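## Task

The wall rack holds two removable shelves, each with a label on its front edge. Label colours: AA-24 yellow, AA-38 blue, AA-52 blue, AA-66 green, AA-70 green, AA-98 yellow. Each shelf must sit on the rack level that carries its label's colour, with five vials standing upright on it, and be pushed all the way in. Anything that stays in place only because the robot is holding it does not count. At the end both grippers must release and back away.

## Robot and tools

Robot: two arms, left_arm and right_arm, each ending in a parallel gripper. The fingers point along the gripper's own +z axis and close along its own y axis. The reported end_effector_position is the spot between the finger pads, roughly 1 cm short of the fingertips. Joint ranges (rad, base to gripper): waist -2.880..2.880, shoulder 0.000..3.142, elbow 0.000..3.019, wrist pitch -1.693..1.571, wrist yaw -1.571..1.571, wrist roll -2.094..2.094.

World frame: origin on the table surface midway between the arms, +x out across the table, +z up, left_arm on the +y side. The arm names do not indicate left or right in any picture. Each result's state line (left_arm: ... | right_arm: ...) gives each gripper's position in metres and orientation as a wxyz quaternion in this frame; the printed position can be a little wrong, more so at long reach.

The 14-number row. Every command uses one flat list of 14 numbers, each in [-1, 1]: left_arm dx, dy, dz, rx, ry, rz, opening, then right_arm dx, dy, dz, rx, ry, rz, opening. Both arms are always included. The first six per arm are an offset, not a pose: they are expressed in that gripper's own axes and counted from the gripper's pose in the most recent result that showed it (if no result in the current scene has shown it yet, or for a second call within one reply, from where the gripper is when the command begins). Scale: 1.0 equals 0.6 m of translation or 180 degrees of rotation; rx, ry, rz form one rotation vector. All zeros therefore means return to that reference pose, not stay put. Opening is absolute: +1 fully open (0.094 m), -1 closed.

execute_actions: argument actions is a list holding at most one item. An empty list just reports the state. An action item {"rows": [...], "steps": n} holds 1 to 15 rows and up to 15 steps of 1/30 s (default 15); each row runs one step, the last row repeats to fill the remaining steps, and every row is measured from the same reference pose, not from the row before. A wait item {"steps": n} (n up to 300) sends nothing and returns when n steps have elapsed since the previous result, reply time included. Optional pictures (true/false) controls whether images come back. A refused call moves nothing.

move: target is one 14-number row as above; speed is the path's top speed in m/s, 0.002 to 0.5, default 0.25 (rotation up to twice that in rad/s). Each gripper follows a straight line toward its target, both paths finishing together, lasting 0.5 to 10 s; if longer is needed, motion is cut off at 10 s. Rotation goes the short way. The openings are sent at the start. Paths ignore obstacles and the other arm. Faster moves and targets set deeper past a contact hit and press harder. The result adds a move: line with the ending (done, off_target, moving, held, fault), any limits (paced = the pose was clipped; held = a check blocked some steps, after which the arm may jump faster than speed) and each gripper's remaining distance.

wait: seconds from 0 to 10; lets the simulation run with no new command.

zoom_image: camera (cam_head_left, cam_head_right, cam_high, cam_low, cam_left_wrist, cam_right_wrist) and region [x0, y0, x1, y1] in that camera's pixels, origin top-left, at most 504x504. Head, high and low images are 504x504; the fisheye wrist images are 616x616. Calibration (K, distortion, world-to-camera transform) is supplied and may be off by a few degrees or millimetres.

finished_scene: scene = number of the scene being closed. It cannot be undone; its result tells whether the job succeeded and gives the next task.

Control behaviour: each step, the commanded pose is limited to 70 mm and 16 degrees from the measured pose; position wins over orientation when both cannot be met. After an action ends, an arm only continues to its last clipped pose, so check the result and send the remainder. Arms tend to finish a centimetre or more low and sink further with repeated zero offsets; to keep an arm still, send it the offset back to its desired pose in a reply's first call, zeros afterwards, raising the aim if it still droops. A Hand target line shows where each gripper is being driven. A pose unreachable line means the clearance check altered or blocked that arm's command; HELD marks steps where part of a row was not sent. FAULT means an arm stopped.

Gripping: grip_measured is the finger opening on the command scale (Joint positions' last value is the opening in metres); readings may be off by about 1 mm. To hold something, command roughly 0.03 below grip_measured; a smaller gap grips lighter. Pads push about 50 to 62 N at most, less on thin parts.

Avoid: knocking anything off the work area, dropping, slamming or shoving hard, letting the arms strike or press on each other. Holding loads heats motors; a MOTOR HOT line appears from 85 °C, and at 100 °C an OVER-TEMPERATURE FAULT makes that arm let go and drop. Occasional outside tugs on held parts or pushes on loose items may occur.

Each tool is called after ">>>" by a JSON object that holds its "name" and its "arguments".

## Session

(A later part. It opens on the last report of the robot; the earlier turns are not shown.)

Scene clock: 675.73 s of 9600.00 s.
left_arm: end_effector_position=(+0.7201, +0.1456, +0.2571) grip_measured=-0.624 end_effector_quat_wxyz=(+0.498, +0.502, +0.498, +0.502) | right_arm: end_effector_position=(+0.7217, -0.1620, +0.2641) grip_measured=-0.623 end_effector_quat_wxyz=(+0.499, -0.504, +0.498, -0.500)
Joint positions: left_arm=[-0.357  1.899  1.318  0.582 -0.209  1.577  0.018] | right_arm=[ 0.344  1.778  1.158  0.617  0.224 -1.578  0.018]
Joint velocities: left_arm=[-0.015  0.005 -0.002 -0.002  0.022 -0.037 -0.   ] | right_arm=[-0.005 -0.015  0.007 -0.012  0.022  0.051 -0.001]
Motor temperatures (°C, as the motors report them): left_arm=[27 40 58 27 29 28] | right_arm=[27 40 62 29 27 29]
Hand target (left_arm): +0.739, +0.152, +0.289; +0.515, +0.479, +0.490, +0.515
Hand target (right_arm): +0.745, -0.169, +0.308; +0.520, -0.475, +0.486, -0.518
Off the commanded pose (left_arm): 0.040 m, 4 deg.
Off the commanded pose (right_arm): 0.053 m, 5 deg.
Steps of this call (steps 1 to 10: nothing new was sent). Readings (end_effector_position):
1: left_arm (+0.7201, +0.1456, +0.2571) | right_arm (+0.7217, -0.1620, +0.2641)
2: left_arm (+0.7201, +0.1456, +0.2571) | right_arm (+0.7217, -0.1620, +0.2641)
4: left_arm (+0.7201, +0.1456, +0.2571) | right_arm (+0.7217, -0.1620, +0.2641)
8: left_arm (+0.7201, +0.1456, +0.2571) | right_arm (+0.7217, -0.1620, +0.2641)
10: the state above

>>> {"name": "execute_actions", "arguments": {"actions": [{"rows":[
[0.0089,0.0522,0.0378,-0.0187,0.0033,-0.0059,-0.666,0.0094,-0.0698,0.0488,0.0247,0.0042,0.0063,-0.666],
[0.0080,0.0494,0.0353,-0.0177,0.0030,-0.0055,-0.666,0.0085,-0.0658,0.0457,0.0233,0.0038,0.0059,-0.666],
[0.0069,0.0458,0.0322,-0.0164,0.0027,-0.0051,-0.666,0.0073,-0.0610,0.0418,0.0216,0.0034,0.0055,-0.666],
[0.0056,0.0415,0.0285,-0.0148,0.0023,-0.0045,-0.666,0.0059,-0.0551,0.0371,0.0194,0.0029,0.0049,-0.666],
[0.0042,0.0372,0.0247,-0.0132,0.0019,-0.0040,-0.666,0.0045,-0.0492,0.0324,0.0173,0.0023,0.0044,-0.666],
[0.0029,0.0329,0.0210,-0.0116,0.0014,-0.0034,-0.666,0.0031,-0.0433,0.0277,0.0152,0.0018,0.0038,-0.666],
[0.0015,0.0287,0.0173,-0.0100,0.0010,-0.0029,-0.666,0.0017,-0.0375,0.0230,0.0131,0.0013,0.0033,-0.666],
[0.0003,0.0247,0.0139,-0.0086,0.0006,-0.0024,-0.666,0.0004,-0.0321,0.0187,0.0112,0.0008,0.0028,-0.666],
[-0.0008,0.0212,0.0108,-0.0073,0.0003,-0.0020,-0.666,-0.0008,-0.0272,0.0148,0.0094,0.0004,0.0024,-0.666],
[-0.0017,0.0183,0.0083,-0.0062,0,-0.0016,-0.666,-0.0017,-0.0233,0.0117,0.0080,0,0.0020,-0.666],
[-0.0017,0.0183,0.0083,-0.0062,0,-0.0016,-0.65,-0.0017,-0.0233,0.0117,0.0080,0,0.0020,-0.65],
[-0.0017,0.0183,0.0083,-0.0062,0,-0.0016,-0.62,-0.0017,-0.0233,0.0117,0.0080,0,0.0020,-0.62],
[-0.0017,0.0183,0.0083,-0.0062,0,-0.0016,-0.55,-0.0017,-0.0233,0.0117,0.0080,0,0.0020,-0.55],
[-0.0017,0.0183,0.0083,-0.0062,0,-0.0016,-0.4,-0.0017,-0.0233,0.0117,0.0080,0,0.0020,-0.4],
[-0.0017,0.0183,0.0083,-0.0062,0,-0.0016,-0.1,-0.0017,-0.0233,0.0117,0.0080,0,0.0020,-0.1]
],"steps":15}], "pictures": false}}

>>> {"name": "execute_actions", "arguments": {"actions": [{"steps":15}]}}

Scene clock: 700.80 s of 9600.00 s.
left_arm: end_effector_position=(+0.7201, +0.1456, +0.2571) grip_measured=-0.284 end_effector_quat_wxyz=(+0.498, +0.502, +0.498, +0.502) | right_arm: end_effector_position=(+0.7217, -0.1619, +0.2641) grip_measured=-0.287 end_effector_quat_wxyz=(+0.499, -0.504, +0.497, -0.500)
Joint positions: left_arm=[-0.357  1.899  1.318  0.582 -0.209  1.577  0.034] | right_arm=[ 0.344  1.778  1.158  0.617  0.224 -1.578  0.033]
Joint velocities: left_arm=[-0.015 -0.005 -0.002 -0.002 -0.007  0.066  0.365] | right_arm=[-0.005 -0.005  0.002  0.002  0.007  0.007  0.373]
Motor temperatures (°C, as the motors report them): left_arm=[27 40 61 27 29 28] | right_arm=[27 40 65 29 27 29]
Hand target (left_arm): +0.725, +0.145, +0.268; +0.504, +0.495, +0.495, +0.505
Hand target (right_arm): +0.728, -0.161, +0.278; +0.506, -0.496, +0.493, -0.505
Off the commanded pose (left_arm): 0.012 m, 1 deg.
Off the commanded pose (right_arm): 0.016 m, 1 deg.
Steps of this call (steps 1 to 90: nothing new was sent; then 21.57 s passed at rest; steps 91 to 105: all 15 steps of this action). Readings (end_effector_position):
91: left_arm (+0.7201, +0.1456, +0.2571) | right_arm (+0.7217, -0.1620, +0.2641)
92: left_arm (+0.7201, +0.1456, +0.2571) | right_arm (+0.7217, -0.1620, +0.2641)
94: left_arm (+0.7201, +0.1456, +0.2571) | right_arm (+0.7217, -0.1620, +0.2641)
98: left_arm (+0.7201, +0.1456, +0.2571) | right_arm (+0.7217, -0.1620, +0.2641)
105: the state above

Scene clock: 701.30 s of 9600.00 s.
left_arm: end_effector_position=(+0.7200, +0.1457, +0.2574) grip_measured=-0.102 end_effector_quat_wxyz=(+0.499, +0.501, +0.498, +0.502) | right_arm: end_effector_position=(+0.7217, -0.1619, +0.2641) grip_measured=-0.102 end_effector_quat_wxyz=(+0.499, -0.504, +0.497, -0.500)
Joint positions: left_arm=[-0.357  1.899  1.318  0.582 -0.209  1.577  0.042] | right_arm=[ 0.344  1.778  1.158  0.617  0.224 -1.578  0.042]
Joint velocities: left_arm=[-0.015 -0.005 -0.012 -0.007 -0.066  0.022  0.   ] | right_arm=[-0.005 -0.015  0.007 -0.002 -0.051  0.007 -0.   ]
Motor temperatures (°C, as the motors report them): left_arm=[27 40 61 27 29 28] | right_arm=[27 40 65 29 27 29]
Hand target (left_arm): +0.725, +0.145, +0.268; +0.505, +0.495, +0.495, +0.506
Hand target (right_arm): +0.728, -0.161, +0.278; +0.506, -0.496, +0.493, -0.505
Off the commanded pose (left_arm): 0.012 m, 1 deg.
Off the commanded pose (right_arm): 0.016 m, 1 deg.
Steps of this call (steps 1 to 15: nothing new was sent). Readings (end_effector_position):
1: left_arm (+0.7200, +0.1457, +0.2574) | right_arm (+0.7217, -0.1619, +0.2641)
2: left_arm (+0.7200, +0.1457, +0.2574) | right_arm (+0.7217, -0.1619, +0.2641)
4: left_arm (+0.7200, +0.1457, +0.2574) | right_arm (+0.7217, -0.1619, +0.2641)
8: left_arm (+0.7200, +0.1457, +0.2574) | right_arm (+0.7217, -0.1619, +0.2641)
15: the state above
camera_calibration (this result's frames):
cam_left_wrist: T_world_to_cam=[[-0.00805022, 0.00717667, -0.999942, 0.263734], [-0.584379, 0.811413, 0.0105282, 0.307786], [0.811441, 0.58443, -0.00233815, -0.544119], [0, 0, 0, 1]] pos_world=[0.623507, 0.0663649, 0.259206]
cam_right_wrist: T_world_to_cam=[[0.00404862, 0.0043661, 0.999982, -0.265693], [-0.583068, -0.812402, 0.00590775, 0.292977], [0.812413, -0.583082, -0.00074337, -0.557937], [0, 0, 0, 1]] pos_world=[0.625177, -0.0861477, 0.263543]

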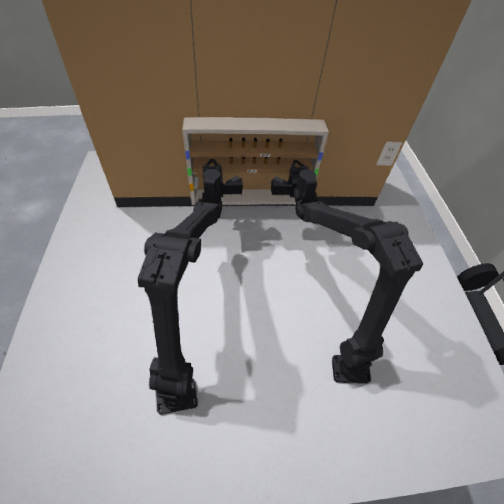

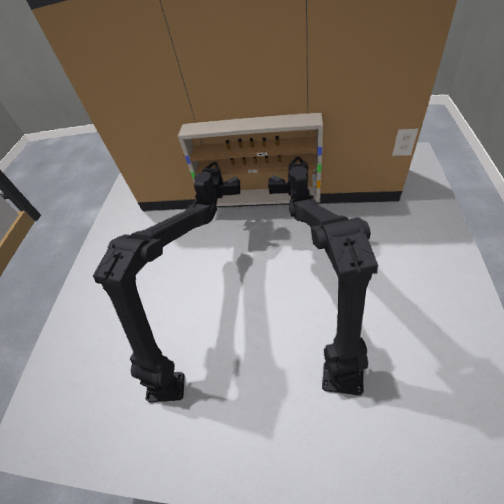

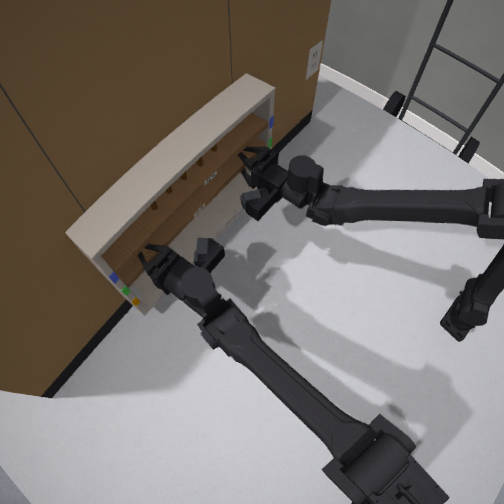

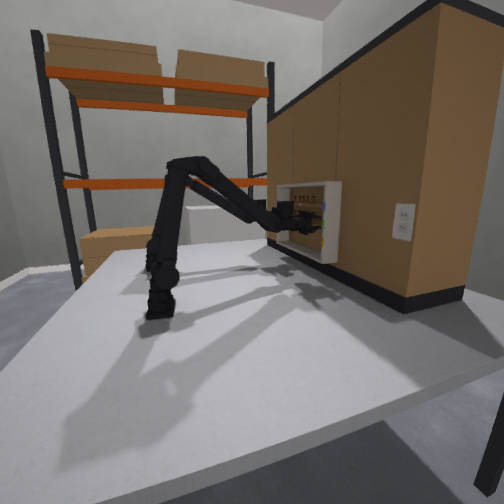

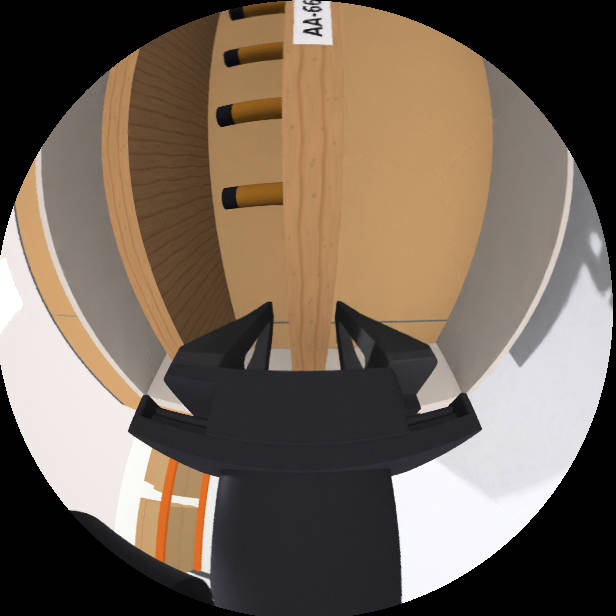

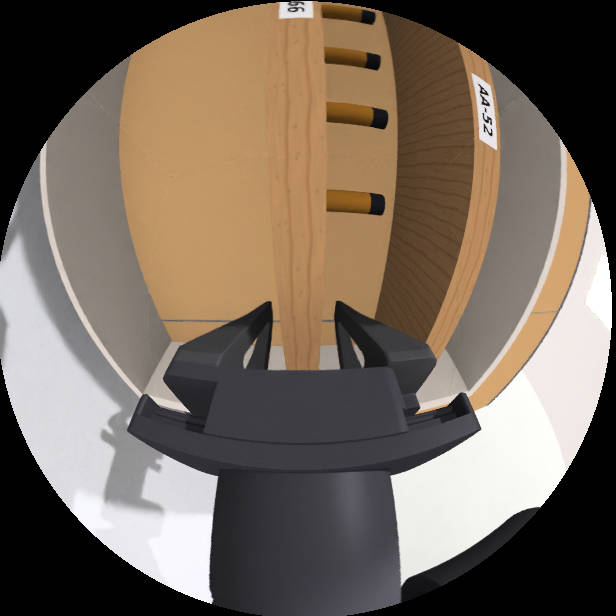

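>>> {"name": "execute_actions", "arguments": {"actions": [{"rows":[
[-0.0033,0.0242,0.0046,-0.0080,0,-0.0021,0.0,-0.0033,-0.0292,0.0067,0.0099,0,0.0026,0.0],
[-0.0050,0.0300,0.0008,-0.0100,0,-0.0026,0.08,-0.0050,-0.0350,0.0017,0.0119,0,0.0031,0.08],
[-0.0067,0.0358,-0.0029,-0.0120,0,-0.0031,0.15,-0.0067,-0.0408,-0.0033,0.0139,0,0.0036,0.15],
[-0.0083,0.0417,-0.0067,-0.0139,0,-0.0036,0.15,-0.0083,-0.0467,-0.0083,0.0158,0,0.0041,0.15],
[-0.0083,0.0417,-0.0100,-0.0139,0,-0.0036,0.15,-0.0083,-0.0467,-0.0116,0.0158,0,0.0041,0.15],
[-0.0083,0.0417,-0.0150,-0.0139,0,-0.0036,0.15,-0.0083,-0.0467,-0.0166,0.0158,0,0.0041,0.15],
[-0.0083,0.0417,-0.0217,-0.0139,0,-0.0036,0.15,-0.0083,-0.0467,-0.0233,0.0158,0,0.0041,0.15],
[-0.0083,0.0417,-0.0300,-0.0139,0,-0.0036,0.15,-0.0083,-0.0467,-0.0316,0.0158,0,0.0041,0.15],
[-0.0083,0.0417,-0.0400,-0.0139,0,-0.0036,0.15,-0.0083,-0.0467,-0.0416,0.0158,0,0.0041,0.15],
[-0.0083,0.0417,-0.0500,-0.0139,0,-0.0036,0.15,-0.0083,-0.0467,-0.0516,0.0158,0,0.0041,0.15],
[-0.0083,0.0417,-0.0600,-0.0139,0,-0.0036,0.15,-0.0083,-0.0467,-0.0616,0.0158,0,0.0041,0.15],
[-0.0083,0.0417,-0.0700,-0.0139,0,-0.0036,0.15,-0.0083,-0.0467,-0.0716,0.0158,0,0.0041,0.15],
[-0.0083,0.0417,-0.0800,-0.0139,0,-0.0036,0.15,-0.0083,-0.0467,-0.0816,0.0158,0,0.0041,0.15],
[-0.0083,0.0417,-0.0900,-0.0139,0,-0.0036,0.15,-0.0083,-0.0467,-0.0916,0.0158,0,0.0041,0.15],
[-0.0083,0.0417,-0.1000,-0.0139,0,-0.0036,0.15,-0.0083,-0.0467,-0.1016,0.0158,0,0.0041,0.15]
],"steps":15}], "pictures": false}}

>>> {"name": "execute_actions", "arguments": {"actions": [{"steps":12}]}}

Scene clock: 718.33 s of 9600.00 s.
left_arm: end_effector_position=(+0.6772, +0.1522, +0.2676) grip_measured=+0.149 end_effector_quat_wxyz=(+0.497, +0.494, +0.501, +0.508) | right_arm: end_effector_position=(+0.6824, -0.1685, +0.2536) grip_measured=+0.148 end_effector_quat_wxyz=(+0.487, -0.506, +0.506, -0.500)
Joint positions: left_arm=[-0.367  1.795  1.183  0.622 -0.235  1.577  0.054] | right_arm=[ 0.355  1.702  1.032  0.644  0.254 -1.578  0.054]
Joint velocities: left_arm=[-0.093 -0.425 -0.535  0.193 -0.051  0.007  0.001] | right_arm=[ 0.093 -0.405 -0.491  0.125  0.066  0.007 -0.   ]
Motor temperatures (°C, as the motors report them): left_arm=[27 40 56 27 29 28] | right_arm=[27 40 59 29 27 29]
Hand target (left_arm): +0.662, +0.141, +0.282; +0.512, +0.488, +0.490, +0.510
Hand target (right_arm): +0.664, -0.158, +0.289; +0.514, -0.488, +0.489, -0.509
Off the commanded pose (left_arm): 0.026 m, 2 deg.
Off the commanded pose (right_arm): 0.046 m, 4 deg.
Steps of this call (steps 1 to 90: nothing new was sent; then 13.53 s passed at rest; steps 91 to 105: all 15 steps of this action). Readings (end_effector_position):
91: left_arm (+0.7200, +0.1457, +0.2574) | right_arm (+0.7217, -0.1619, +0.2641)
92: left_arm (+0.7200, +0.1458, +0.2574) | right_arm (+0.7217, -0.1621, +0.2641)
94: left_arm (+0.7199, +0.1465, +0.2580) | right_arm (+0.7217, -0.1629, +0.2641)
98: left_arm (+0.7154, +0.1485, +0.2622) | right_arm (+0.7190, -0.1646, +0.2621)
105: the state above

Scene clock: 718.73 s of 9600.00 s.
left_arm: end_effector_position=(+0.6633, +0.1451, +0.2763) grip_measured=+0.149 end_effector_quat_wxyz=(+0.504, +0.493, +0.495, +0.507) | right_arm: end_effector_position=(+0.6675, -0.1629, +0.2677) grip_measured=+0.148 end_effector_quat_wxyz=(+0.498, -0.502, +0.499, -0.502)
Joint positions: left_arm=[-0.381  1.76   1.148  0.636 -0.238  1.577  0.054] | right_arm=[ 0.369  1.658  0.999  0.658  0.256 -1.578  0.054]
Joint velocities: left_arm=[ 0.015 -0.015  0.002 -0.002 -0.037 -0.081 -0.001] | right_arm=[ 0.005  0.005 -0.007  0.002  0.007 -0.007  0.   ]
Motor temperatures (°C, as the motors report them): left_arm=[27 40 56 27 29 28] | right_arm=[27 40 59 29 27 29]
Hand target (left_arm): +0.662, +0.141, +0.281; +0.512, +0.488, +0.490, +0.510
Hand target (right_arm): +0.664, -0.158, +0.289; +0.514, -0.488, +0.489, -0.509
Off the commanded pose (left_arm): 0.008 m, 1 deg.
Off the commanded pose (right_arm): 0.026 m, 3 deg.
Steps of this call (steps 1 to 12: nothing new was sent). Readings (end_effector_position):
1: left_arm (+0.6716, +0.1515, +0.2685) | right_arm (+0.6767, -0.1678, +0.2546)
2: left_arm (+0.6675, +0.1505, +0.2698) | right_arm (+0.6723, -0.1669, +0.2562)
4: left_arm (+0.6641, +0.1474, +0.2739) | right_arm (+0.6687, -0.1644, +0.2620)
8: left_arm (+0.6633, +0.1450, +0.2763) | right_arm (+0.6675, -0.1629, +0.2677)
12: the state above
camera_calibration (this result's frames):
cam_left_wrist: T_world_to_cam=[[0.0152943, 0.0015753, -0.999882, 0.267473], [-0.588428, 0.808513, -0.00772685, 0.283033], [0.808405, 0.588477, 0.0132926, -0.500594], [0, 0, 0, 1]] pos_world=[0.567136, 0.0653305, 0.276283]
cam_right_wrist: T_world_to_cam=[[0.00184075, 0.00386043, 0.999991, -0.267736], [-0.588953, -0.808157, 0.00420398, 0.265573], [0.808166, -0.588955, 0.000785994, -0.512999], [0, 0, 0, 1]] pos_world=[0.571491, -0.0864752, 0.26702]

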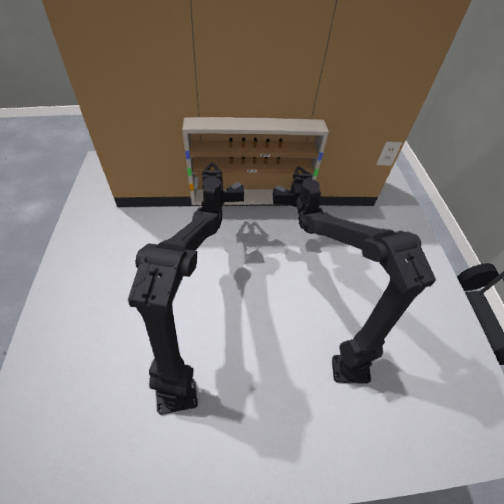

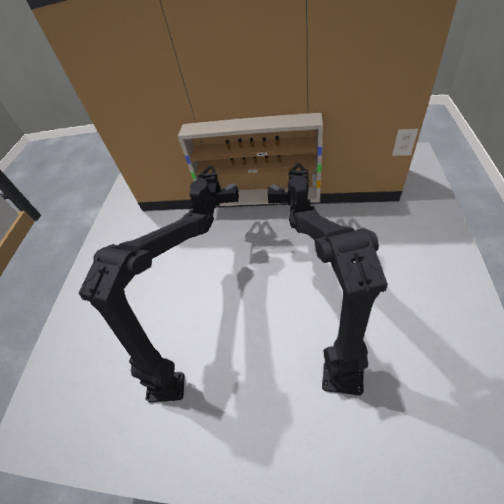

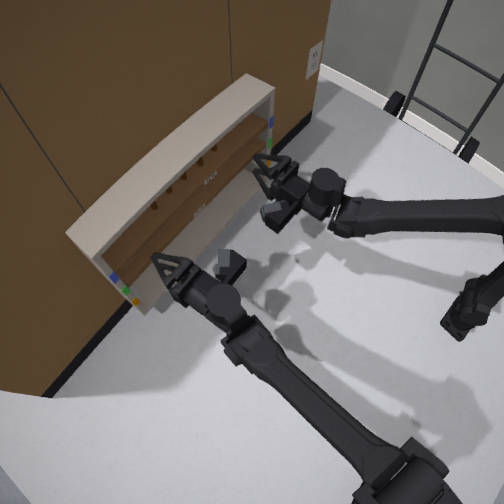

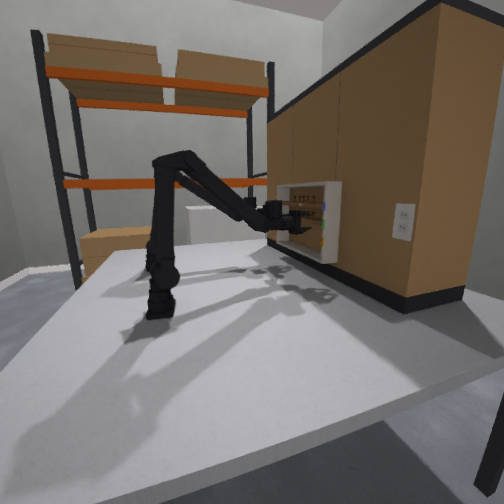

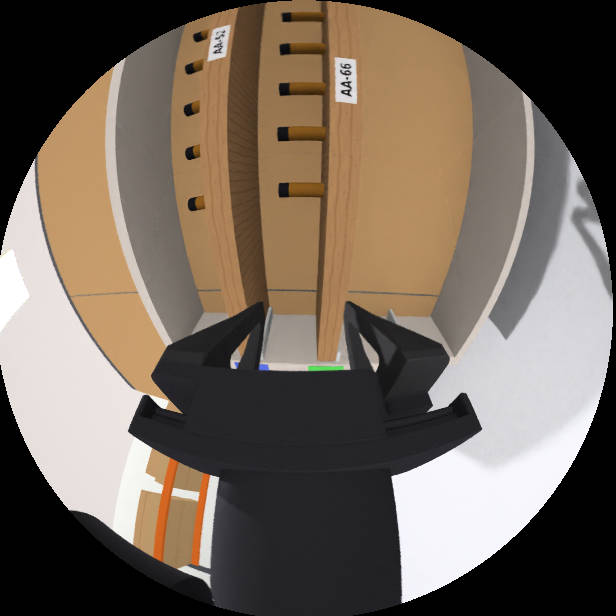

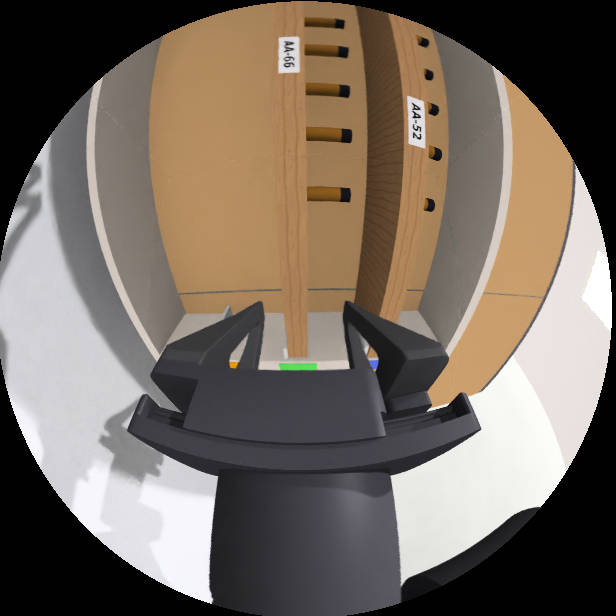

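>>> {"name": "zoom_image", "arguments": {"camera": "cam_left_wrist", "region": [210, 290, 370, 380]}}

>>> {"name": "zoom_image", "arguments": {"camera": "cam_right_wrist", "region": [240, 290, 400, 380]}}

>>> {"name": "zoom_image", "arguments": {"camera": "cam_high", "region": [220, 90, 290, 170]}}

Region (210, 290, 370, 380) of cam_left_wrist's 616x616 image, scaled by 3.150, with more detail than that image has; it fills the top 284 rows of this view, and the rest is white.

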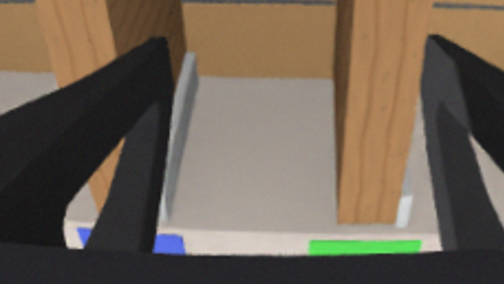

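Region (240, 290, 400, 380) of cam_right_wrist's 616x616 image, scaled by 3.150, with more detail than that image has; it fills the top 284 rows of this view, and the rest is white.

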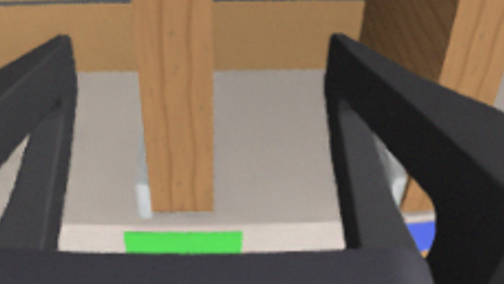

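Region (220, 90, 290, 170) of cam_high's 504x504 image, scaled by 6.300, with more detail than that image has; it fills the left 441 columns of this view, and the rest is white.

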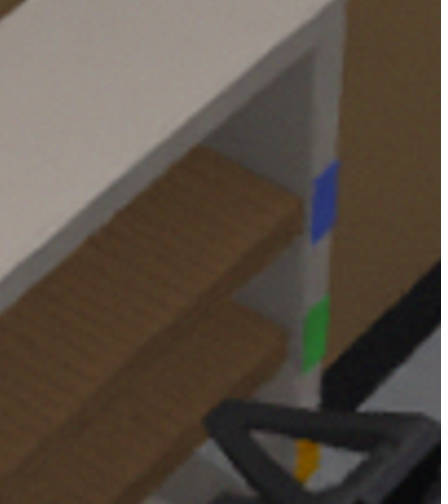

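>>> {"name": "move", "arguments": {"target": [0,0.075,-0.033,0.001,-0.0016,-0.0016,0.0,-0.0015,-0.12,-0.0375,0.011,0,0.005,0.0], "speed": 0.12}}

Scene clock: 743.70 s of 9600.00 s.
left_arm: end_effector_position=(+0.6447, +0.1495, +0.3244) grip_measured=+0.002 end_effector_quat_wxyz=(+0.508, +0.489, +0.493, +0.510) | right_arm: end_effector_position=(+0.6465, -0.1702, +0.3238) grip_measured=+0.002 end_effector_quat_wxyz=(+0.500, -0.494, +0.498, -0.508)
Joint positions: left_arm=[-0.381  1.652  1.141  0.55  -0.238  1.577  0.047] | right_arm=[ 0.369  1.525  0.999  0.542  0.267 -1.578  0.047]
Joint velocities: left_arm=[-0.015  0.005 -0.017 -0.007 -0.007 -0.081  0.   ] | right_arm=[-0.015  0.005 -0.007 -0.002 -0.022 -0.037 -0.001]
Motor temperatures (°C, as the motors report them): left_arm=[27 40 52 27 29 28] | right_arm=[27 41 54 29 27 29]
Hand target (left_arm): +0.643, +0.145, +0.321; +0.506, +0.494, +0.496, +0.504
Hand target (right_arm): +0.644, -0.163, +0.339; +0.510, -0.489, +0.494, -0.507
Off the commanded pose (left_arm): 0.006 m, 1 deg.
Off the commanded pose (right_arm): 0.018 m, 1 deg.
After step 90, 20.97 s passed at rest.
move: off_target (right_arm)
camera_calibration (this result's frames):
cam_left_wrist: T_world_to_cam=[[0.0282831, -0.00150195, -0.999599, 0.307827], [-0.588262, 0.808473, -0.0178593, 0.27211], [0.808176, 0.588531, 0.0219826, -0.491493], [0, 0, 0, 1]] pos_world=[0.548578, 0.0697272, 0.323367]
cam_right_wrist: T_world_to_cam=[[-0.0147341, -0.000474118, 0.999891, -0.313724], [-0.597204, -0.802037, -0.0091805, 0.257812], [0.801954, -0.597274, 0.0115341, -0.501196], [0, 0, 0, 1]] pos_world=[0.551281, -0.0927251, 0.321838]

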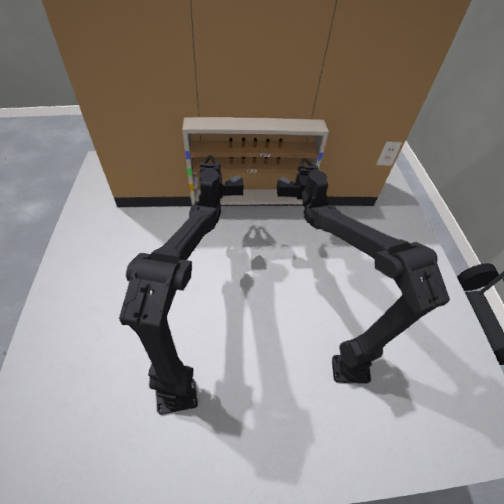

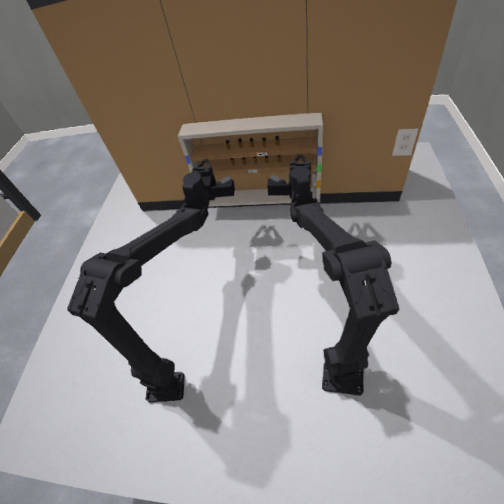

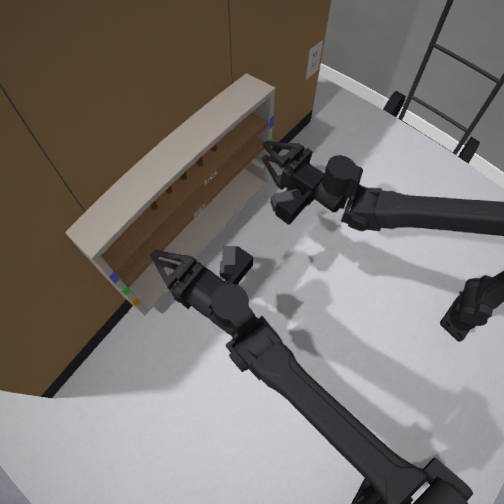

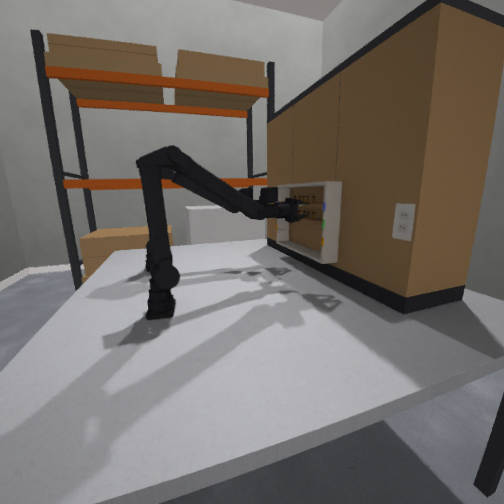

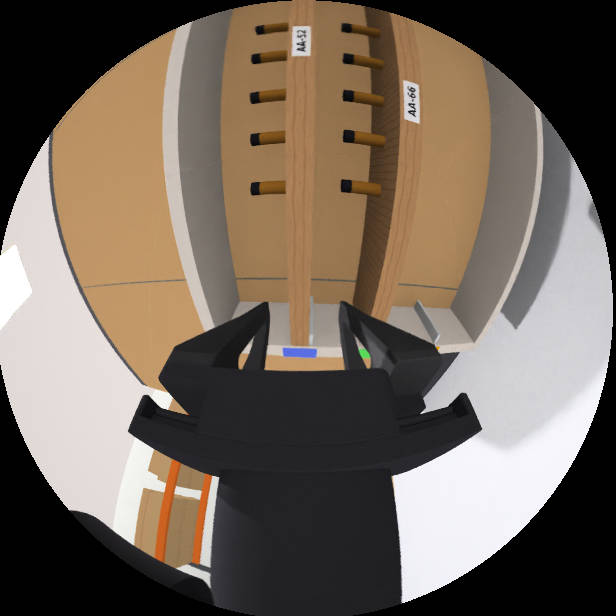

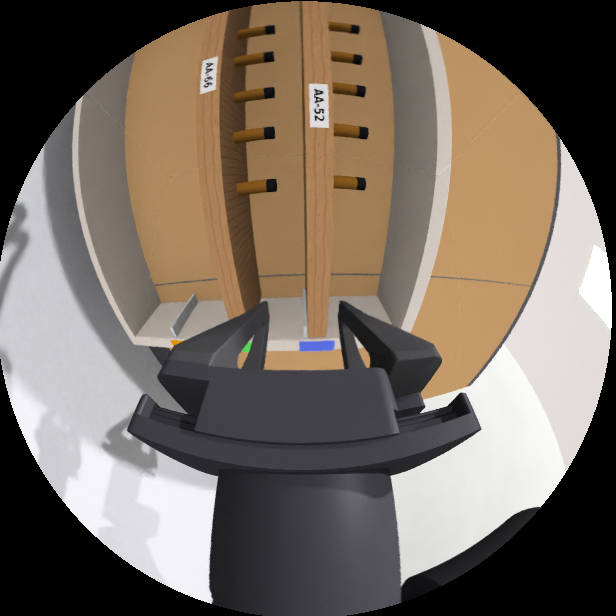

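>>> {"name": "move", "arguments": {"target": [0,0.0122,0.061,0.0115,-0.0019,0.0006,-0.95,-0.0033,-0.041,0.063,0.0011,-0.0038,0.0029,-0.95], "speed": 0.07}}

Scene clock: 753.17 s of 9600.00 s.
left_arm: end_effector_position=(+0.6665, +0.1459, +0.3253) grip_measured=-0.948 end_effector_quat_wxyz=(+0.498, +0.506, +0.497, +0.498) | right_arm: end_effector_position=(+0.6651, -0.1654, +0.3263) grip_measured=-0.948 end_effector_quat_wxyz=(+0.496, -0.509, +0.498, -0.497)
Joint positions: left_arm=[-0.374  1.688  1.222  0.457 -0.216  1.577  0.002] | right_arm=[ 0.361  1.556  1.065  0.476  0.237 -1.578  0.002]
Joint velocities: left_arm=[-0.005 -0.005 -0.012 -0.002 -0.007  0.066  0.   ] | right_arm=[ 0.005 -0.005 -0.022 -0.012  0.095  0.022 -0.   ]
Motor temperatures (°C, as the motors report them): left_arm=[27 40 52 27 29 28] | right_arm=[27 40 55 29 27 29]
Hand target (left_arm): +0.680, +0.150, +0.333; +0.501, +0.500, +0.500, +0.500
Hand target (right_arm): +0.681, -0.170, +0.349; +0.506, -0.494, +0.497, -0.503
Off the commanded pose (left_arm): 0.017 m, 1 deg.
Off the commanded pose (right_arm): 0.030 m, 2 deg.
After step 90, 5.43 s passed at rest.
move: off_target (left_arm, right_arm)
camera_calibration (this result's frames):
cam_left_wrist: T_world_to_cam=[[-0.0165346, 0.00883025, -0.999824, 0.336517], [-0.576187, 0.817147, 0.0167456, 0.267326], [0.817151, 0.576362, -0.00842333, -0.501315], [0, 0, 0, 1]] pos_world=[0.569244, 0.0675226, 0.327759]
cam_right_wrist: T_world_to_cam=[[0.0151148, 0.00722293, 0.99986, -0.334547], [-0.579229, -0.815033, 0.0146439, 0.250894], [0.815025, -0.579369, -0.00813536, -0.512645], [0, 0, 0, 1]] pos_world=[0.5682, -0.0901079, 0.326656]

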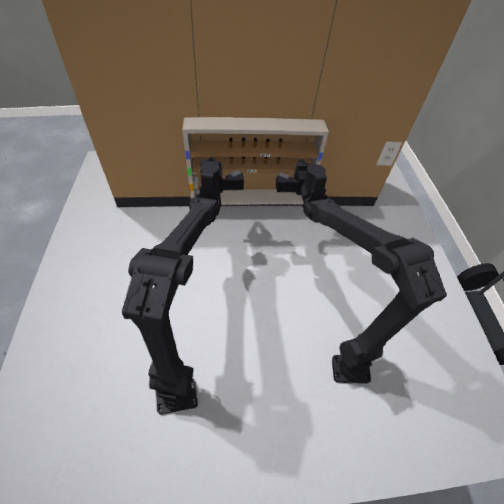

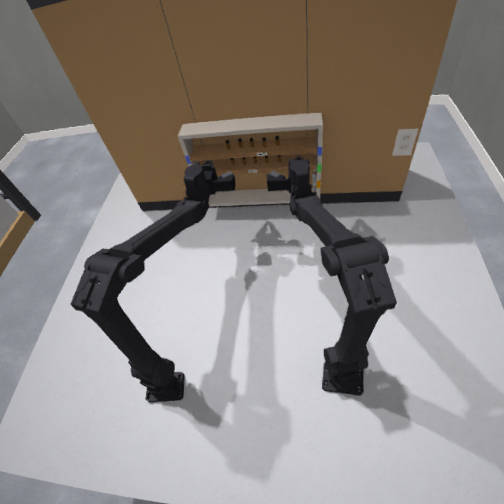

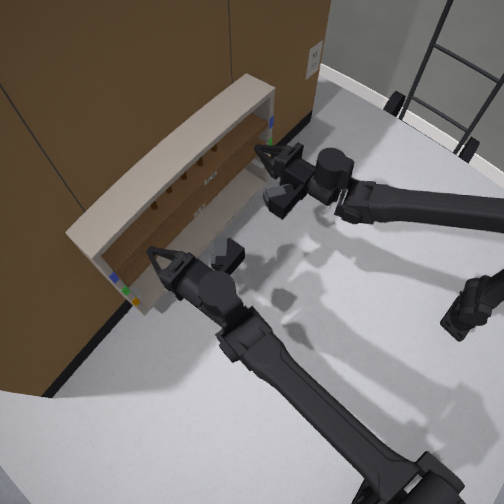

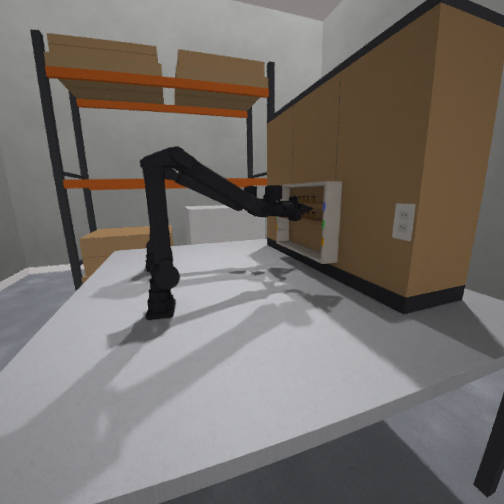

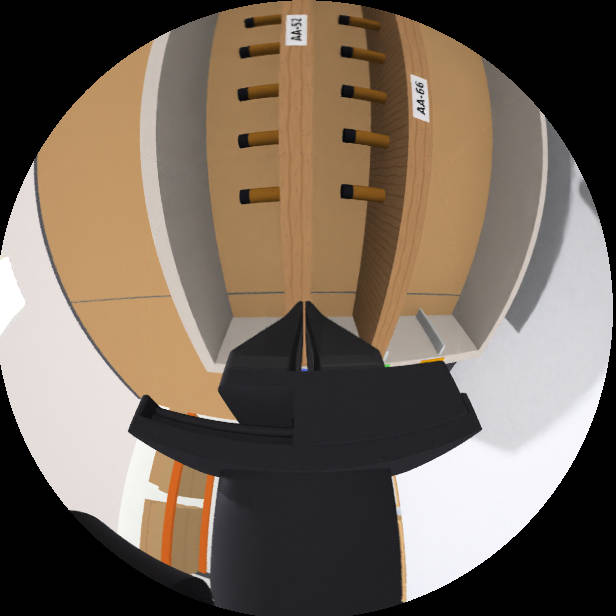

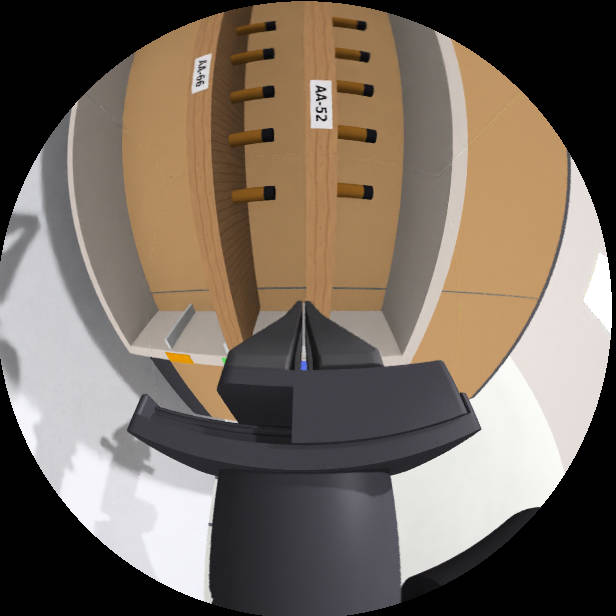

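>>> {"name": "execute_actions", "arguments": {"actions": [{"rows":[
[0.006,0.0135,0.0247,-0.0024,0.0029,-0.0030,-0.95,0.0047,-0.0395,0.0321,0.0111,0.0032,0.0055,-0.95],
[0.006,0.0143,0.0255,-0.0027,0.0029,-0.0030,-0.95,0.0047,-0.0415,0.0331,0.0117,0.0032,0.0057,-0.95],
[0.006,0.0152,0.0264,-0.0030,0.0029,-0.0031,-0.95,0.0047,-0.0438,0.0343,0.0124,0.0032,0.0059,-0.95],
[0.006,0.0162,0.0275,-0.0033,0.0029,-0.0032,-0.95,0.0047,-0.0462,0.0357,0.0131,0.0032,0.0060,-0.95],
[0.006,0.0170,0.0288,-0.0036,0.0029,-0.0032,-0.95,0.0047,-0.0483,0.0373,0.0137,0.0032,0.0062,-0.95],
[0.006,0.0178,0.0300,-0.0038,0.0029,-0.0033,-0.95,0.0047,-0.0502,0.0389,0.0142,0.0032,0.0064,-0.95],
[0.006,0.0184,0.0313,-0.0040,0.0029,-0.0033,-0.95,0.0047,-0.0517,0.0405,0.0147,0.0032,0.0065,-0.95],
[0.006,0.0188,0.0326,-0.0042,0.0029,-0.0034,-0.95,0.0047,-0.0527,0.0421,0.0150,0.0032,0.0066,-0.95],
[0.006,0.0190,0.0338,-0.0042,0.0029,-0.0034,-0.95,0.0047,-0.0533,0.0437,0.0152,0.0032,0.0066,-0.95],
[0.006,0.0192,0.0351,-0.0043,0.0029,-0.0034,-0.95,0.0047,-0.0538,0.0453,0.0153,0.0032,0.0066,-0.95],
[0.006,0.0194,0.0364,-0.0044,0.0029,-0.0034,-0.95,0.0047,-0.0542,0.0469,0.0154,0.0032,0.0067,-0.95],
[0.006,0.0195,0.0376,-0.0044,0.0029,-0.0034,-0.95,0.0047,-0.0545,0.0485,0.0155,0.0032,0.0067,-0.95],
[0.006,0.0195,0.0387,-0.0044,0.0029,-0.0034,-0.95,0.0047,-0.0545,0.0499,0.0155,0.0032,0.0067,-0.95],
[0.006,0.0195,0.0395,-0.0044,0.0029,-0.0034,-0.95,0.0047,-0.0545,0.0509,0.0155,0.0032,0.0067,-0.95],
[0.006,0.0195,0.0400,-0.0044,0.0029,-0.0034,-0.95,0.0047,-0.0545,0.0515,0.0155,0.0032,0.0067,-0.95]
],"steps":15}], "pictures": false}}

>>> {"name": "execute_actions", "arguments": {"actions": [{"steps":10}]}}

Scene clock: 766.83 s of 9600.00 s.
left_arm: end_effector_position=(+0.6744, +0.1441, +0.3295) grip_measured=-0.948 end_effector_quat_wxyz=(+0.501, +0.505, +0.496, +0.498) | right_arm: end_effector_position=(+0.6757, -0.1630, +0.3355) grip_measured=-0.948 end_effector_quat_wxyz=(+0.501, -0.505, +0.495, -0.499)
Joint positions: left_arm=[-0.374  1.703  1.251  0.45  -0.214  1.577  0.002] | right_arm=[ 0.36   1.575  1.104  0.472  0.234 -1.578  0.002]
Joint velocities: left_arm=[-0.005  0.044  0.032 -0.027  0.022  0.022  0.   ] | right_arm=[-0.015  0.054  0.076 -0.012 -0.022 -0.022 -0.001]
Motor temperatures (°C, as the motors report them): left_arm=[27 39 56 27 29 28] | right_arm=[27 40 60 29 27 29]
Hand target (left_arm): +0.689, +0.150, +0.337; +0.502, +0.498, +0.499, +0.501
Hand target (right_arm): +0.693, -0.169, +0.359; +0.511, -0.489, +0.494, -0.506
Off the commanded pose (left_arm): 0.019 m, 1 deg.
Off the commanded pose (right_arm): 0.031 m, 2 deg.
Steps of this call (steps 1 to 90: nothing new was sent; then 10.17 s passed at rest; steps 91 to 105: all 15 steps of this action). Readings (end_effector_position):
91: left_arm (+0.6665, +0.1459, +0.3252) | right_arm (+0.6653, -0.1654, +0.3255)
92: left_arm (+0.6665, +0.1459, +0.3250) | right_arm (+0.6653, -0.1654, +0.3255)
94: left_arm (+0.6667, +0.1458, +0.3248) | right_arm (+0.6657, -0.1653, +0.3254)
98: left_arm (+0.6692, +0.1452, +0.3263) | right_arm (+0.6686, -0.1645, +0.3285)
105: the state above

Scene clock: 767.17 s of 9600.00 s.
left_arm: end_effector_position=(+0.6756, +0.1444, +0.3283) grip_measured=-0.948 end_effector_quat_wxyz=(+0.500, +0.505, +0.497, +0.498) | right_arm: end_effector_position=(+0.6776, -0.1636, +0.3338) grip_measured=-0.948 end_effector_quat_wxyz=(+0.500, -0.505, +0.496, -0.499)
Joint positions: left_arm=[-0.373  1.707  1.254  0.448 -0.214  1.577  0.002] | right_arm=[ 0.359  1.581  1.108  0.47   0.234 -1.578  0.002]
Joint velocities: left_arm=[-0.015 -0.005 -0.007  0.002  0.022  0.007  0.   ] | right_arm=[-0.005 -0.015  0.012  0.022 -0.022  0.022 -0.   ]
Motor temperatures (°C, as the motors report them): left_arm=[27 39 56 27 29 28] | right_arm=[27 40 60 29 27 29]
Hand target (left_arm): +0.689, +0.150, +0.337; +0.502, +0.498, +0.499, +0.501
Hand target (right_arm): +0.693, -0.169, +0.359; +0.511, -0.489, +0.494, -0.506
Off the commanded pose (left_arm): 0.018 m, 1 deg.
Off the commanded pose (right_arm): 0.031 m, 2 deg.
Steps of this call (steps 1 to 10: nothing new was sent). Readings (end_effector_position):
1: left_arm (+0.6749, +0.1440, +0.3295) | right_arm (+0.6764, -0.1631, +0.3357)
2: left_arm (+0.6751, +0.1439, +0.3293) | right_arm (+0.6769, -0.1632, +0.3356)
4: left_arm (+0.6754, +0.1441, +0.3289) | right_arm (+0.6773, -0.1637, +0.3348)
8: left_arm (+0.6756, +0.1444, +0.3283) | right_arm (+0.6776, -0.1636, +0.3338)
10: the state above
camera_calibration (this result's frames):
cam_left_wrist: T_world_to_cam=[[-0.0128153, 0.0079765, -0.999886, 0.337347], [-0.575932, 0.817379, 0.0139021, 0.274431], [0.817397, 0.576044, -0.005881, -0.508783], [0, 0, 0, 1]] pos_world=[0.578255, 0.0660765, 0.330502]
cam_right_wrist: T_world_to_cam=[[0.00327915, 0.00423224, 0.999986, -0.334762], [-0.579036, -0.815284, 0.0053493, 0.262412], [0.815295, -0.579046, -0.000222817, -0.524467], [0, 0, 0, 1]] pos_world=[0.58064, -0.0883331, 0.333236]

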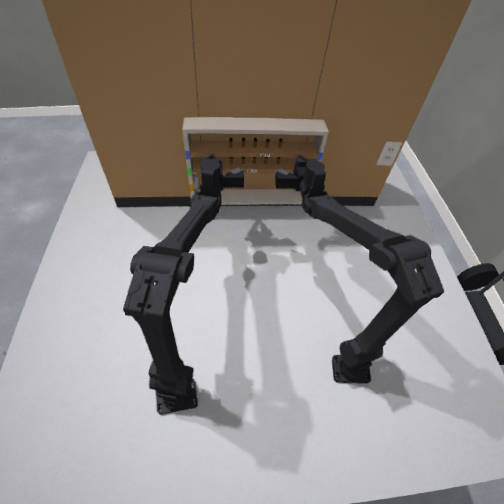

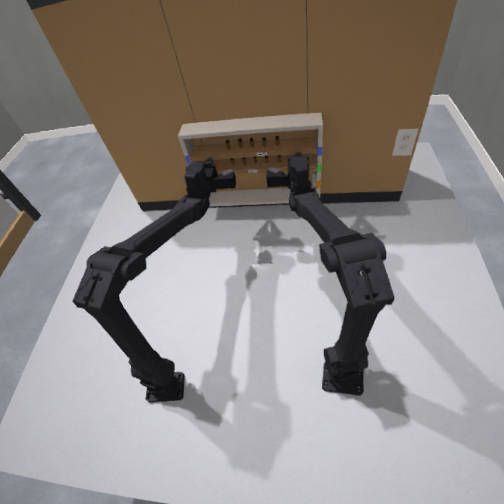

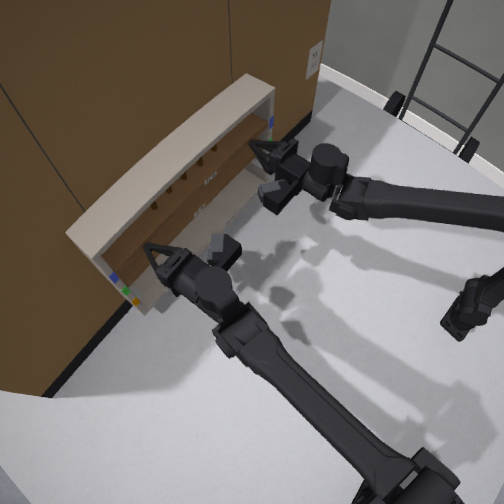

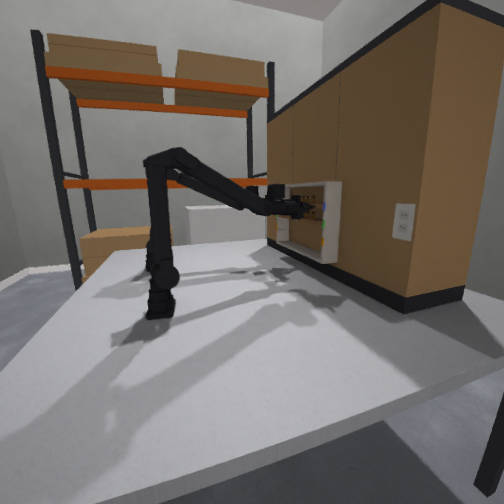

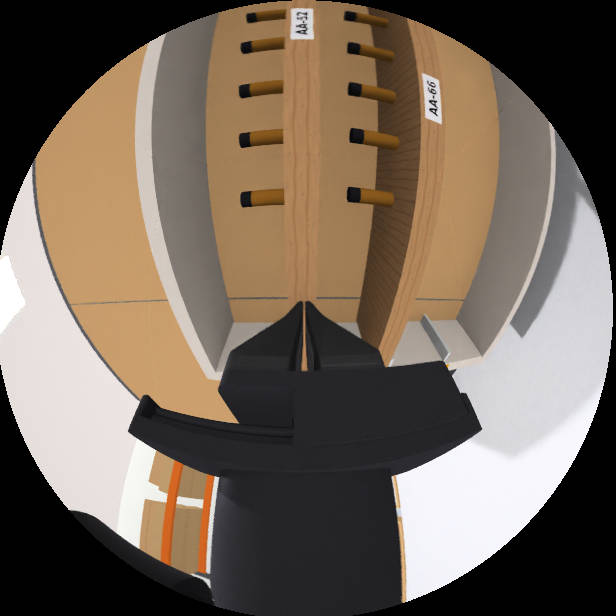

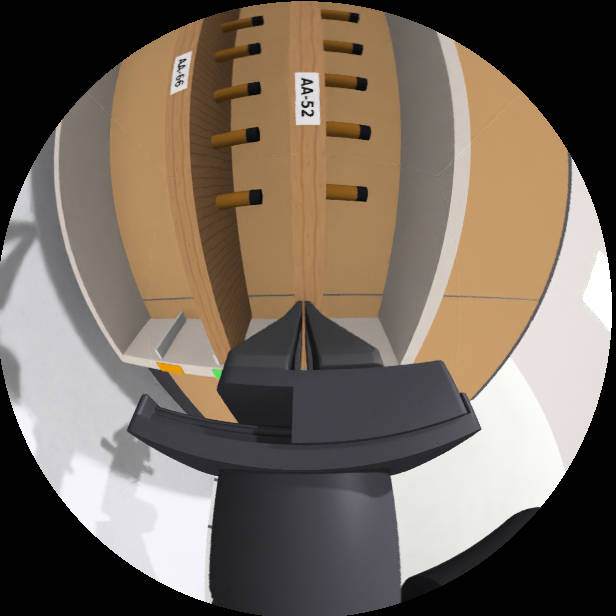

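>>> {"name": "execute_actions", "arguments": {"actions": [{"rows":[
[0.0085,0.0145,0.0258,-0.0034,0.0032,-0.0025,-0.95,0.0077,-0.0423,0.0317,0.0117,0.0032,0.0054,-0.95],
[0.0085,0.0146,0.0271,-0.0034,0.0032,-0.0025,-0.95,0.0077,-0.0427,0.0330,0.0118,0.0032,0.0054,-0.95],
[0.0085,0.0147,0.0285,-0.0034,0.0032,-0.0025,-0.95,0.0077,-0.0431,0.0344,0.0119,0.0032,0.0054,-0.95],
[0.0085,0.0148,0.0299,-0.0034,0.0032,-0.0025,-0.95,0.0077,-0.0435,0.0358,0.0120,0.0032,0.0054,-0.95],
[0.0085,0.0149,0.0313,-0.0034,0.0032,-0.0025,-0.95,0.0077,-0.0439,0.0372,0.0121,0.0032,0.0054,-0.95],
[0.0085,0.0150,0.0327,-0.0034,0.0032,-0.0025,-0.95,0.0077,-0.0443,0.0386,0.0122,0.0032,0.0054,-0.95],
[0.0085,0.0150,0.0341,-0.0034,0.0032,-0.0025,-0.95,0.0077,-0.0445,0.0400,0.0122,0.0032,0.0054,-0.95],
[0.0085,0.0150,0.0355,-0.0034,0.0032,-0.0025,-0.95,0.0077,-0.0445,0.0414,0.0122,0.0032,0.0054,-0.95],
[0.0085,0.0150,0.0369,-0.0034,0.0032,-0.0025,-0.95,0.0077,-0.0445,0.0428,0.0122,0.0032,0.0054,-0.95],
[0.0085,0.0150,0.0383,-0.0034,0.0032,-0.0025,-0.95,0.0077,-0.0445,0.0442,0.0122,0.0032,0.0054,-0.95],
[0.0085,0.0150,0.0397,-0.0034,0.0032,-0.0025,-0.95,0.0077,-0.0445,0.0456,0.0122,0.0032,0.0054,-0.95],
[0.0085,0.0150,0.0411,-0.0034,0.0032,-0.0025,-0.95,0.0077,-0.0445,0.0470,0.0122,0.0032,0.0054,-0.95],
[0.0085,0.0150,0.0425,-0.0034,0.0032,-0.0025,-0.95,0.0077,-0.0445,0.0484,0.0122,0.0032,0.0054,-0.95],
[0.0085,0.0150,0.0439,-0.0034,0.0032,-0.0025,-0.95,0.0077,-0.0445,0.0498,0.0122,0.0032,0.0054,-0.95],
[0.0085,0.0150,0.0450,-0.0034,0.0032,-0.0025,-0.95,0.0077,-0.0445,0.0509,0.0122,0.0032,0.0054,-0.95]
],"steps":15}], "pictures": false}}

>>> {"name": "execute_actions", "arguments": {"actions": [{"steps":10}], "pictures": false}}

Scene clock: 777.90 s of 9600.00 s.
left_arm: end_effector_position=(+0.6810, +0.1437, +0.3292) grip_measured=-0.948 end_effector_quat_wxyz=(+0.500, +0.506, +0.496, +0.498) | right_arm: end_effector_position=(+0.6819, -0.1632, +0.3340) grip_measured=-0.948 end_effector_quat_wxyz=(+0.500, -0.506, +0.496, -0.498)
Joint positions: left_arm=[-0.372  1.718  1.273  0.441 -0.212  1.577  0.002] | right_arm=[ 0.357  1.59   1.121  0.465  0.23  -1.578  0.002]
Joint velocities: left_arm=[ 0.005  0.005 -0.002 -0.007 -0.022 -0.007  0.001] | right_arm=[-0.005 -0.005  0.002 -0.022  0.007 -0.066  0.001]
Motor temperatures (°C, as the motors report them): left_arm=[27 39 57 27 29 28] | right_arm=[27 39 62 29 27 29]
Hand target (left_arm): +0.701, +0.150, +0.337; +0.502, +0.498, +0.498, +0.502
Hand target (right_arm): +0.704, -0.169, +0.360; +0.511, -0.489, +0.493, -0.507
Off the commanded pose (left_arm): 0.024 m, 1 deg.
Off the commanded pose (right_arm): 0.038 m, 3 deg.
Steps of this call (steps 1 to 90: nothing new was sent; then 7.23 s passed at rest; steps 91 to 105: all 15 steps of this action). Readings (end_effector_position):
91: left_arm (+0.6756, +0.1444, +0.3283) | right_arm (+0.6776, -0.1635, +0.3338)
92: left_arm (+0.6756, +0.1444, +0.3285) | right_arm (+0.6776, -0.1637, +0.3338)
94: left_arm (+0.6763, +0.1441, +0.3287) | right_arm (+0.6780, -0.1634, +0.3336)
98: left_arm (+0.6793, +0.1435, +0.3294) | right_arm (+0.6805, -0.1634, +0.3341)
105: the state above

Scene clock: 778.23 s of 9600.00 s.
left_arm: end_effector_position=(+0.6810, +0.1437, +0.3291) grip_measured=-0.948 end_effector_quat_wxyz=(+0.500, +0.506, +0.497, +0.498) | right_arm: end_effector_position=(+0.6819, -0.1632, +0.3339) grip_measured=-0.948 end_effector_quat_wxyz=(+0.500, -0.506, +0.496, -0.498)
Joint positions: left_arm=[-0.372  1.718  1.273  0.441 -0.212  1.577  0.002] | right_arm=[ 0.357  1.59   1.121  0.464  0.23  -1.578  0.002]
Joint velocities: left_arm=[-0.005  0.015 -0.012 -0.007  0.022  0.007 -0.   ] | right_arm=[-0.005 -0.005 -0.012 -0.002 -0.037 -0.022  0.   ]
Motor temperatures (°C, as the motors report them): left_arm=[27 39 57 27 29 28] | right_arm=[27 39 62 29 27 29]
Hand target (left_arm): +0.701, +0.150, +0.337; +0.502, +0.498, +0.498, +0.501
Hand target (right_arm): +0.704, -0.169, +0.360; +0.511, -0.489, +0.493, -0.507
Off the commanded pose (left_arm): 0.024 m, 1 deg.
Off the commanded pose (right_arm): 0.038 m, 3 deg.
Steps of this call (steps 1 to 10: nothing new was sent). Readings (end_effector_position):
1: left_arm (+0.6810, +0.1437, +0.3291) | right_arm (+0.6819, -0.1632, +0.3339)
2: left_arm (+0.6810, +0.1437, +0.3291) | right_arm (+0.6819, -0.1632, +0.3339)
4: left_arm (+0.6810, +0.1437, +0.3291) | right_arm (+0.6819, -0.1632, +0.3339)
8: left_arm (+0.6810, +0.1437, +0.3291) | right_arm (+0.6819, -0.1632, +0.3339)
10: the state above


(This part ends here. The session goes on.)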